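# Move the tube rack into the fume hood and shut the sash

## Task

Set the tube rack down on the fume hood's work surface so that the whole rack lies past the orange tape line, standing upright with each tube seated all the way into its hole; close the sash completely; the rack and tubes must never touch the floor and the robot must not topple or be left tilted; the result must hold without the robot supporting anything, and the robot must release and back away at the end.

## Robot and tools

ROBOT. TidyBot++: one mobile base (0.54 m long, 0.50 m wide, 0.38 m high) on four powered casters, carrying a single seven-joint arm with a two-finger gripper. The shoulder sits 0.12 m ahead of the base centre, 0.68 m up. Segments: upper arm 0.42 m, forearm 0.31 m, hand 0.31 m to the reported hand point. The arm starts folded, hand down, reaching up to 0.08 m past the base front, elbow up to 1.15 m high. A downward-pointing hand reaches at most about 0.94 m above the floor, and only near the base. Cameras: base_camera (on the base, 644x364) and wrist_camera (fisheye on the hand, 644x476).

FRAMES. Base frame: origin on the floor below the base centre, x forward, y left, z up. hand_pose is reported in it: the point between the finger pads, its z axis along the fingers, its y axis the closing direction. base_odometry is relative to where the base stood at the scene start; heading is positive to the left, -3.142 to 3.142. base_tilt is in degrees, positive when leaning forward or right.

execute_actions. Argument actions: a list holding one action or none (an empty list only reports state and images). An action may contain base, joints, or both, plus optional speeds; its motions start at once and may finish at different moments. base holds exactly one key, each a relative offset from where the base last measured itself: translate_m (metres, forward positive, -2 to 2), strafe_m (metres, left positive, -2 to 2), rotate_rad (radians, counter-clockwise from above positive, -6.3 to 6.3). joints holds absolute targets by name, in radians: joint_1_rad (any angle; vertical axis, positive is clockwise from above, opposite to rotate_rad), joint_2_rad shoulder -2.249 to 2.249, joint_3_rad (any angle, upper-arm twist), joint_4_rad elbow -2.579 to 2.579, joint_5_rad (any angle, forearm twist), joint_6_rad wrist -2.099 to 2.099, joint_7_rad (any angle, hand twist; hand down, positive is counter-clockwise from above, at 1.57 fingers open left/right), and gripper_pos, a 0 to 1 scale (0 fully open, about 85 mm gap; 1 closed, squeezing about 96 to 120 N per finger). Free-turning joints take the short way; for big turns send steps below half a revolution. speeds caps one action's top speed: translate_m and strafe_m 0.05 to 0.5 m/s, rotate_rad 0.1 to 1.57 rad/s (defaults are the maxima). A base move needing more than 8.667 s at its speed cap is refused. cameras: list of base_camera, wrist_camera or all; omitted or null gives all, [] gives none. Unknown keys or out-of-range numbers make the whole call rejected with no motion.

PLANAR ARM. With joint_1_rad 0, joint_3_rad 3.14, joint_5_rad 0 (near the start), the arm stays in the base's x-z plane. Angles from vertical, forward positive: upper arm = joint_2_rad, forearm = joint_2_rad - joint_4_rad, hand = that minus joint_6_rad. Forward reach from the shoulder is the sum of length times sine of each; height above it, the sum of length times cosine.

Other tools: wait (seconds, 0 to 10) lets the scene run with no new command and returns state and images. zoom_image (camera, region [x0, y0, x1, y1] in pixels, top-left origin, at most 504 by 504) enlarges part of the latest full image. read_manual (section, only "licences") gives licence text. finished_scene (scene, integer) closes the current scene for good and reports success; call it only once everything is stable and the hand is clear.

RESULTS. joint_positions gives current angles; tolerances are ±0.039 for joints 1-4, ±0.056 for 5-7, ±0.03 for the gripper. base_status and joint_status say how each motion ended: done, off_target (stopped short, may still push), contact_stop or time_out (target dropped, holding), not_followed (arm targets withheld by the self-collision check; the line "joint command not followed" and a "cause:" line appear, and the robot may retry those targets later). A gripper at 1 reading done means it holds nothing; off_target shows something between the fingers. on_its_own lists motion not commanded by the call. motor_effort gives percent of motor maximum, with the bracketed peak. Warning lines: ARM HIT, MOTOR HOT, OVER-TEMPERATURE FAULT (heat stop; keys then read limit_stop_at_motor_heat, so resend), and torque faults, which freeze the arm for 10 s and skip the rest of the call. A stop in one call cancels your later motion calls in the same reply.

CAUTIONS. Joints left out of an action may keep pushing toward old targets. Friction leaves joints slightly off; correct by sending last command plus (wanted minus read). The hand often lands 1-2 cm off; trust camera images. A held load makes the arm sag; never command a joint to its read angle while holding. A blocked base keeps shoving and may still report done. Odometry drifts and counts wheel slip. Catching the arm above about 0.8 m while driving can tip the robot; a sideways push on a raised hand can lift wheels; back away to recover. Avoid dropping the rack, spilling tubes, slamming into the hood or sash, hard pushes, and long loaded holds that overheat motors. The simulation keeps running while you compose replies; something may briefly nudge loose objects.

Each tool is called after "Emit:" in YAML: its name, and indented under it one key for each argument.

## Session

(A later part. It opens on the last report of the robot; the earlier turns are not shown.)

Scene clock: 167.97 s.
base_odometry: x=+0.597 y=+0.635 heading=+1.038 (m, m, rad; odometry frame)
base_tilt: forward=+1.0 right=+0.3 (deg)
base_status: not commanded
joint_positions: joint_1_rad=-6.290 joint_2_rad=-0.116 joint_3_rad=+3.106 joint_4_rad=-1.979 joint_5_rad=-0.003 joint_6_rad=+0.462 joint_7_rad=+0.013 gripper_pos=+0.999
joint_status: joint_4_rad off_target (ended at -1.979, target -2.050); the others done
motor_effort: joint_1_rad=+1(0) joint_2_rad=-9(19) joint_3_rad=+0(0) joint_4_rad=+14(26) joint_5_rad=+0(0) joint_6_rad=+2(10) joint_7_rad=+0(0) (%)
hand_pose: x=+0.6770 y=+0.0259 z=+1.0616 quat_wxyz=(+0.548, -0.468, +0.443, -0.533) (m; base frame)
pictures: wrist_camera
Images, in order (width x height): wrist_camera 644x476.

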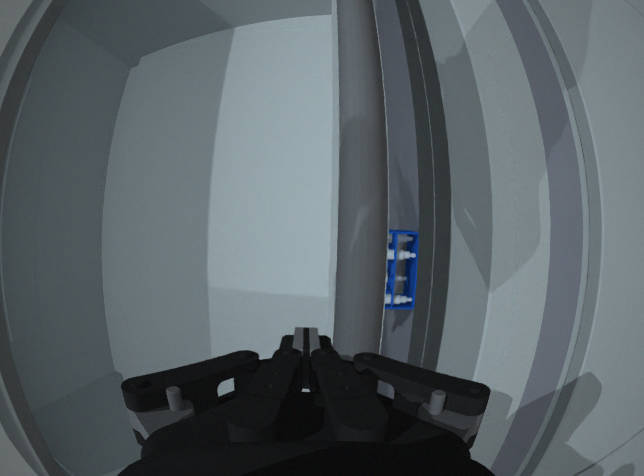

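Emit:
execute_actions:
  actions:
    - {"joints":{"joint_2_rad":0.0,"joint_4_rad":-2.25,"joint_6_rad":0.6}}
  cameras: ["wrist_camera"]

Scene clock: 169.77 s.
base_odometry: x=+0.597 y=+0.635 heading=+1.038 (m, m, rad; odometry frame)
base_tilt: forward=+0.9 right=+0.2 (deg)
base_status: not commanded
joint_positions: joint_1_rad=-6.290 joint_2_rad=-0.127 joint_3_rad=+3.106 joint_4_rad=-2.133 joint_5_rad=-0.003 joint_6_rad=+0.692 joint_7_rad=+0.013 gripper_pos=+0.999
joint_status: joint_2_rad off_target (ended at -0.127, target +0.000); joint_4_rad off_target (ended at -2.133, target -2.250); joint_6_rad off_target (ended at +0.692, target +0.600)
motor_effort: joint_1_rad=+0(0) joint_2_rad=+8(13) joint_3_rad=+0(0) joint_4_rad=+3(14) joint_5_rad=-1(0) joint_6_rad=-9(12) joint_7_rad=-1(0) (%)
hand_pose: x=+0.6508 y=+0.0247 z=+1.0454 quat_wxyz=(+0.567, -0.444, +0.420, -0.552) (m; base frame)
pictures: wrist_camera
Images, in order (width x height): wrist_camera 644x476.

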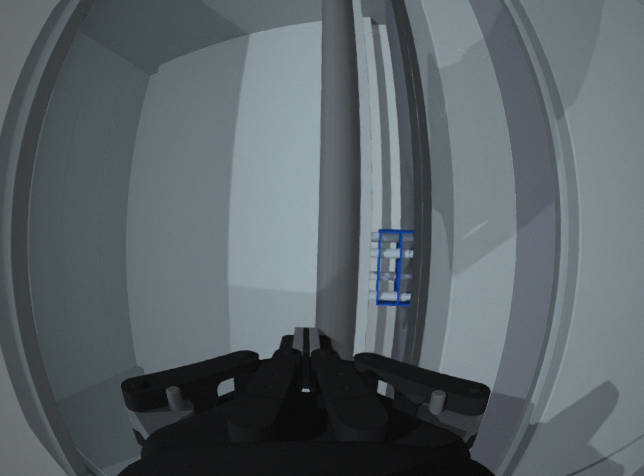

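Emit:
execute_actions:
  actions:
    - {"joints":{"joint_2_rad":-0.09,"joint_4_rad":-1.6,"joint_6_rad":-0.1}}
  cameras: []

Emit:
execute_actions:
  actions:
    - {"base":{"translate_m":0.03},"speeds":{"translate_m":0.05},"joints":{"joint_6_rad":-0.75}}
  cameras: ["wrist_camera"]

Scene clock: 173.23 s.
base_odometry: x=+0.597 y=+0.635 heading=+1.038 (m, m, rad; odometry frame)
base_tilt: forward=+1.0 right=+0.3 (deg)
base_status: not commanded
joint_positions: joint_1_rad=-6.290 joint_2_rad=-0.097 joint_3_rad=+3.106 joint_4_rad=-1.613 joint_5_rad=-0.003 joint_6_rad=-0.063 joint_7_rad=+0.013 gripper_pos=+0.999
joint_status: all done
motor_effort: joint_1_rad=+1(1) joint_2_rad=-18(24) joint_3_rad=-1(1) joint_4_rad=+25(37) joint_5_rad=+0(0) joint_6_rad=+9(14) joint_7_rad=-1(0) (%)
hand_pose: x=+0.7025 y=+0.0274 z=+1.1150 quat_wxyz=(+0.505, -0.516, +0.488, -0.490) (m; base frame)
pictures: none
No camera images: the call's "cameras" was empty. Leave "cameras" out to get every camera's image.

Scene clock: 174.30 s.
base_odometry: x=+0.612 y=+0.661 heading=+1.036 (m, m, rad; odometry frame)
base_tilt: forward=+1.0 right=+0.2 (deg)
base_status: done
joint_positions: joint_1_rad=-6.290 joint_2_rad=-0.138 joint_3_rad=+3.106 joint_4_rad=-1.479 joint_5_rad=-0.003 joint_6_rad=-0.596 joint_7_rad=+0.013 gripper_pos=+0.999
joint_status: joint_6_rad off_target (ended at -0.596, target -0.750)
motor_effort: joint_1_rad=-2(3) joint_2_rad=-6(18) joint_3_rad=-2(1) joint_4_rad=+2(25) joint_5_rad=+0(1) joint_6_rad=-9(11) joint_7_rad=-1(0) (%)
hand_pose: x=+0.6569 y=+0.0264 z=+1.0585 quat_wxyz=(+0.406, -0.599, +0.566, -0.395) (m; base frame)
pictures: wrist_camera
Images, in order (width x height): wrist_camera 644x476.

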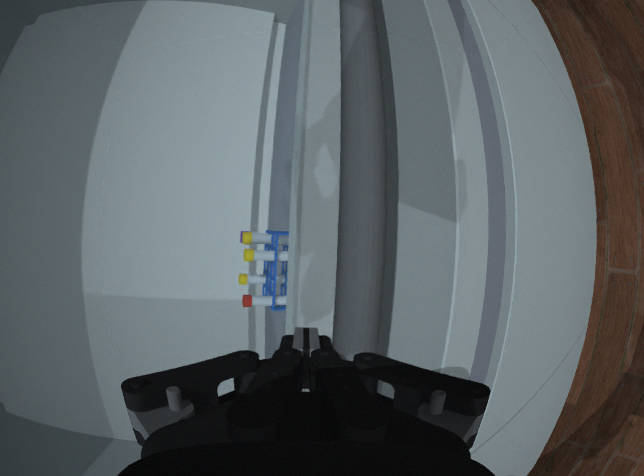

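Pushing on the rail; press harder.

Emit:
execute_actions:
  actions:
    - {"joints":{"joint_2_rad":-0.05,"joint_4_rad":-1.75,"joint_6_rad":-0.75}}
  cameras: ["wrist_camera"]

Scene clock: 176.67 s.
base_odometry: x=+0.612 y=+0.661 heading=+1.036 (m, m, rad; odometry frame)
base_tilt: forward=+1.0 right=+0.2 (deg)
base_status: not commanded
joint_positions: joint_1_rad=-6.290 joint_2_rad=-0.142 joint_3_rad=+3.106 joint_4_rad=-1.573 joint_5_rad=-0.003 joint_6_rad=-0.569 joint_7_rad=+0.013 gripper_pos=+0.999
joint_status: joint_2_rad off_target (ended at -0.142, target -0.050); joint_4_rad off_target (ended at -1.573, target -1.750); joint_6_rad off_target (ended at -0.569, target -0.750)
motor_effort: joint_1_rad=+0(1) joint_2_rad=+0(7) joint_3_rad=-1(3) joint_4_rad=-12(18) joint_5_rad=+0(1) joint_6_rad=-20(23) joint_7_rad=+0(0) (%)
hand_pose: x=+0.6527 y=+0.0260 z=+1.0127 quat_wxyz=(+0.387, -0.611, +0.578, -0.377) (m; base frame)
pictures: wrist_camera
Images, in order (width x height): wrist_camera 644x476.

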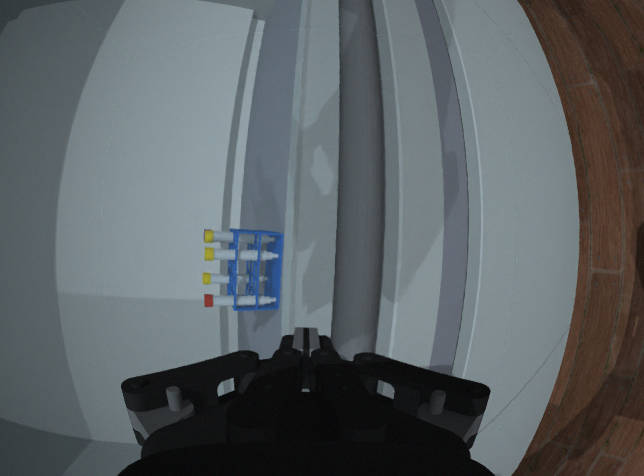

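Bar looks seated on the sill. Release and check.

Emit:
execute_actions:
  actions:
    - {"joints":{"joint_2_rad":-0.14,"joint_4_rad":-1.45,"joint_6_rad":-0.45}}
  cameras: []

Emit:
execute_actions:
  actions:
    - {"base":{"translate_m":-0.4},"joints":{"joint_7_rad":1.57}}
  cameras: ["wrist_camera"]

Scene clock: 178.87 s.
base_odometry: x=+0.612 y=+0.661 heading=+1.036 (m, m, rad; odometry frame)
base_tilt: forward=+1.0 right=+0.3 (deg)
base_status: not commanded
joint_positions: joint_1_rad=-6.290 joint_2_rad=-0.136 joint_3_rad=+3.106 joint_4_rad=-1.460 joint_5_rad=-0.003 joint_6_rad=-0.480 joint_7_rad=+0.013 gripper_pos=+0.999
joint_status: all done
motor_effort: joint_1_rad=+1(0) joint_2_rad=-15(19) joint_3_rad=-1(1) joint_4_rad=+24(27) joint_5_rad=+0(0) joint_6_rad=+9(19) joint_7_rad=+0(0) (%)
hand_pose: x=+0.6685 y=+0.0270 z=+1.1038 quat_wxyz=(+0.445, -0.570, +0.539, -0.432) (m; base frame)
pictures: none
No camera images: the call's "cameras" was empty. Leave "cameras" out to get every camera's image.

Scene clock: 181.07 s.
base_odometry: x=+0.408 y=+0.317 heading=+1.036 (m, m, rad; odometry frame)
base_tilt: forward=+1.0 right=+0.2 (deg)
base_status: done
joint_positions: joint_1_rad=-6.290 joint_2_rad=-0.142 joint_3_rad=+3.106 joint_4_rad=-1.459 joint_5_rad=-0.003 joint_6_rad=-0.479 joint_7_rad=+1.556 gripper_pos=+0.999
joint_status: all done
motor_effort: joint_1_rad=+0(1) joint_2_rad=-15(21) joint_3_rad=+0(1) joint_4_rad=+24(26) joint_5_rad=-1(0) joint_6_rad=+9(10) joint_7_rad=-1(1) (%)
hand_pose: x=+0.6661 y=+0.0271 z=+1.1076 quat_wxyz=(+0.017, -0.782, -0.012, -0.623) (m; base frame)
pictures: wrist_camera
Images, in order (width x height): wrist_camera 644x476.

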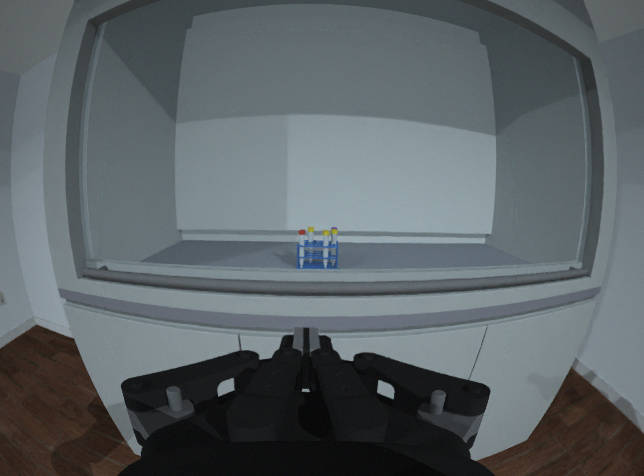

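Emit:
finished_scene:
  scene: 1

The scene is finished: the task was done.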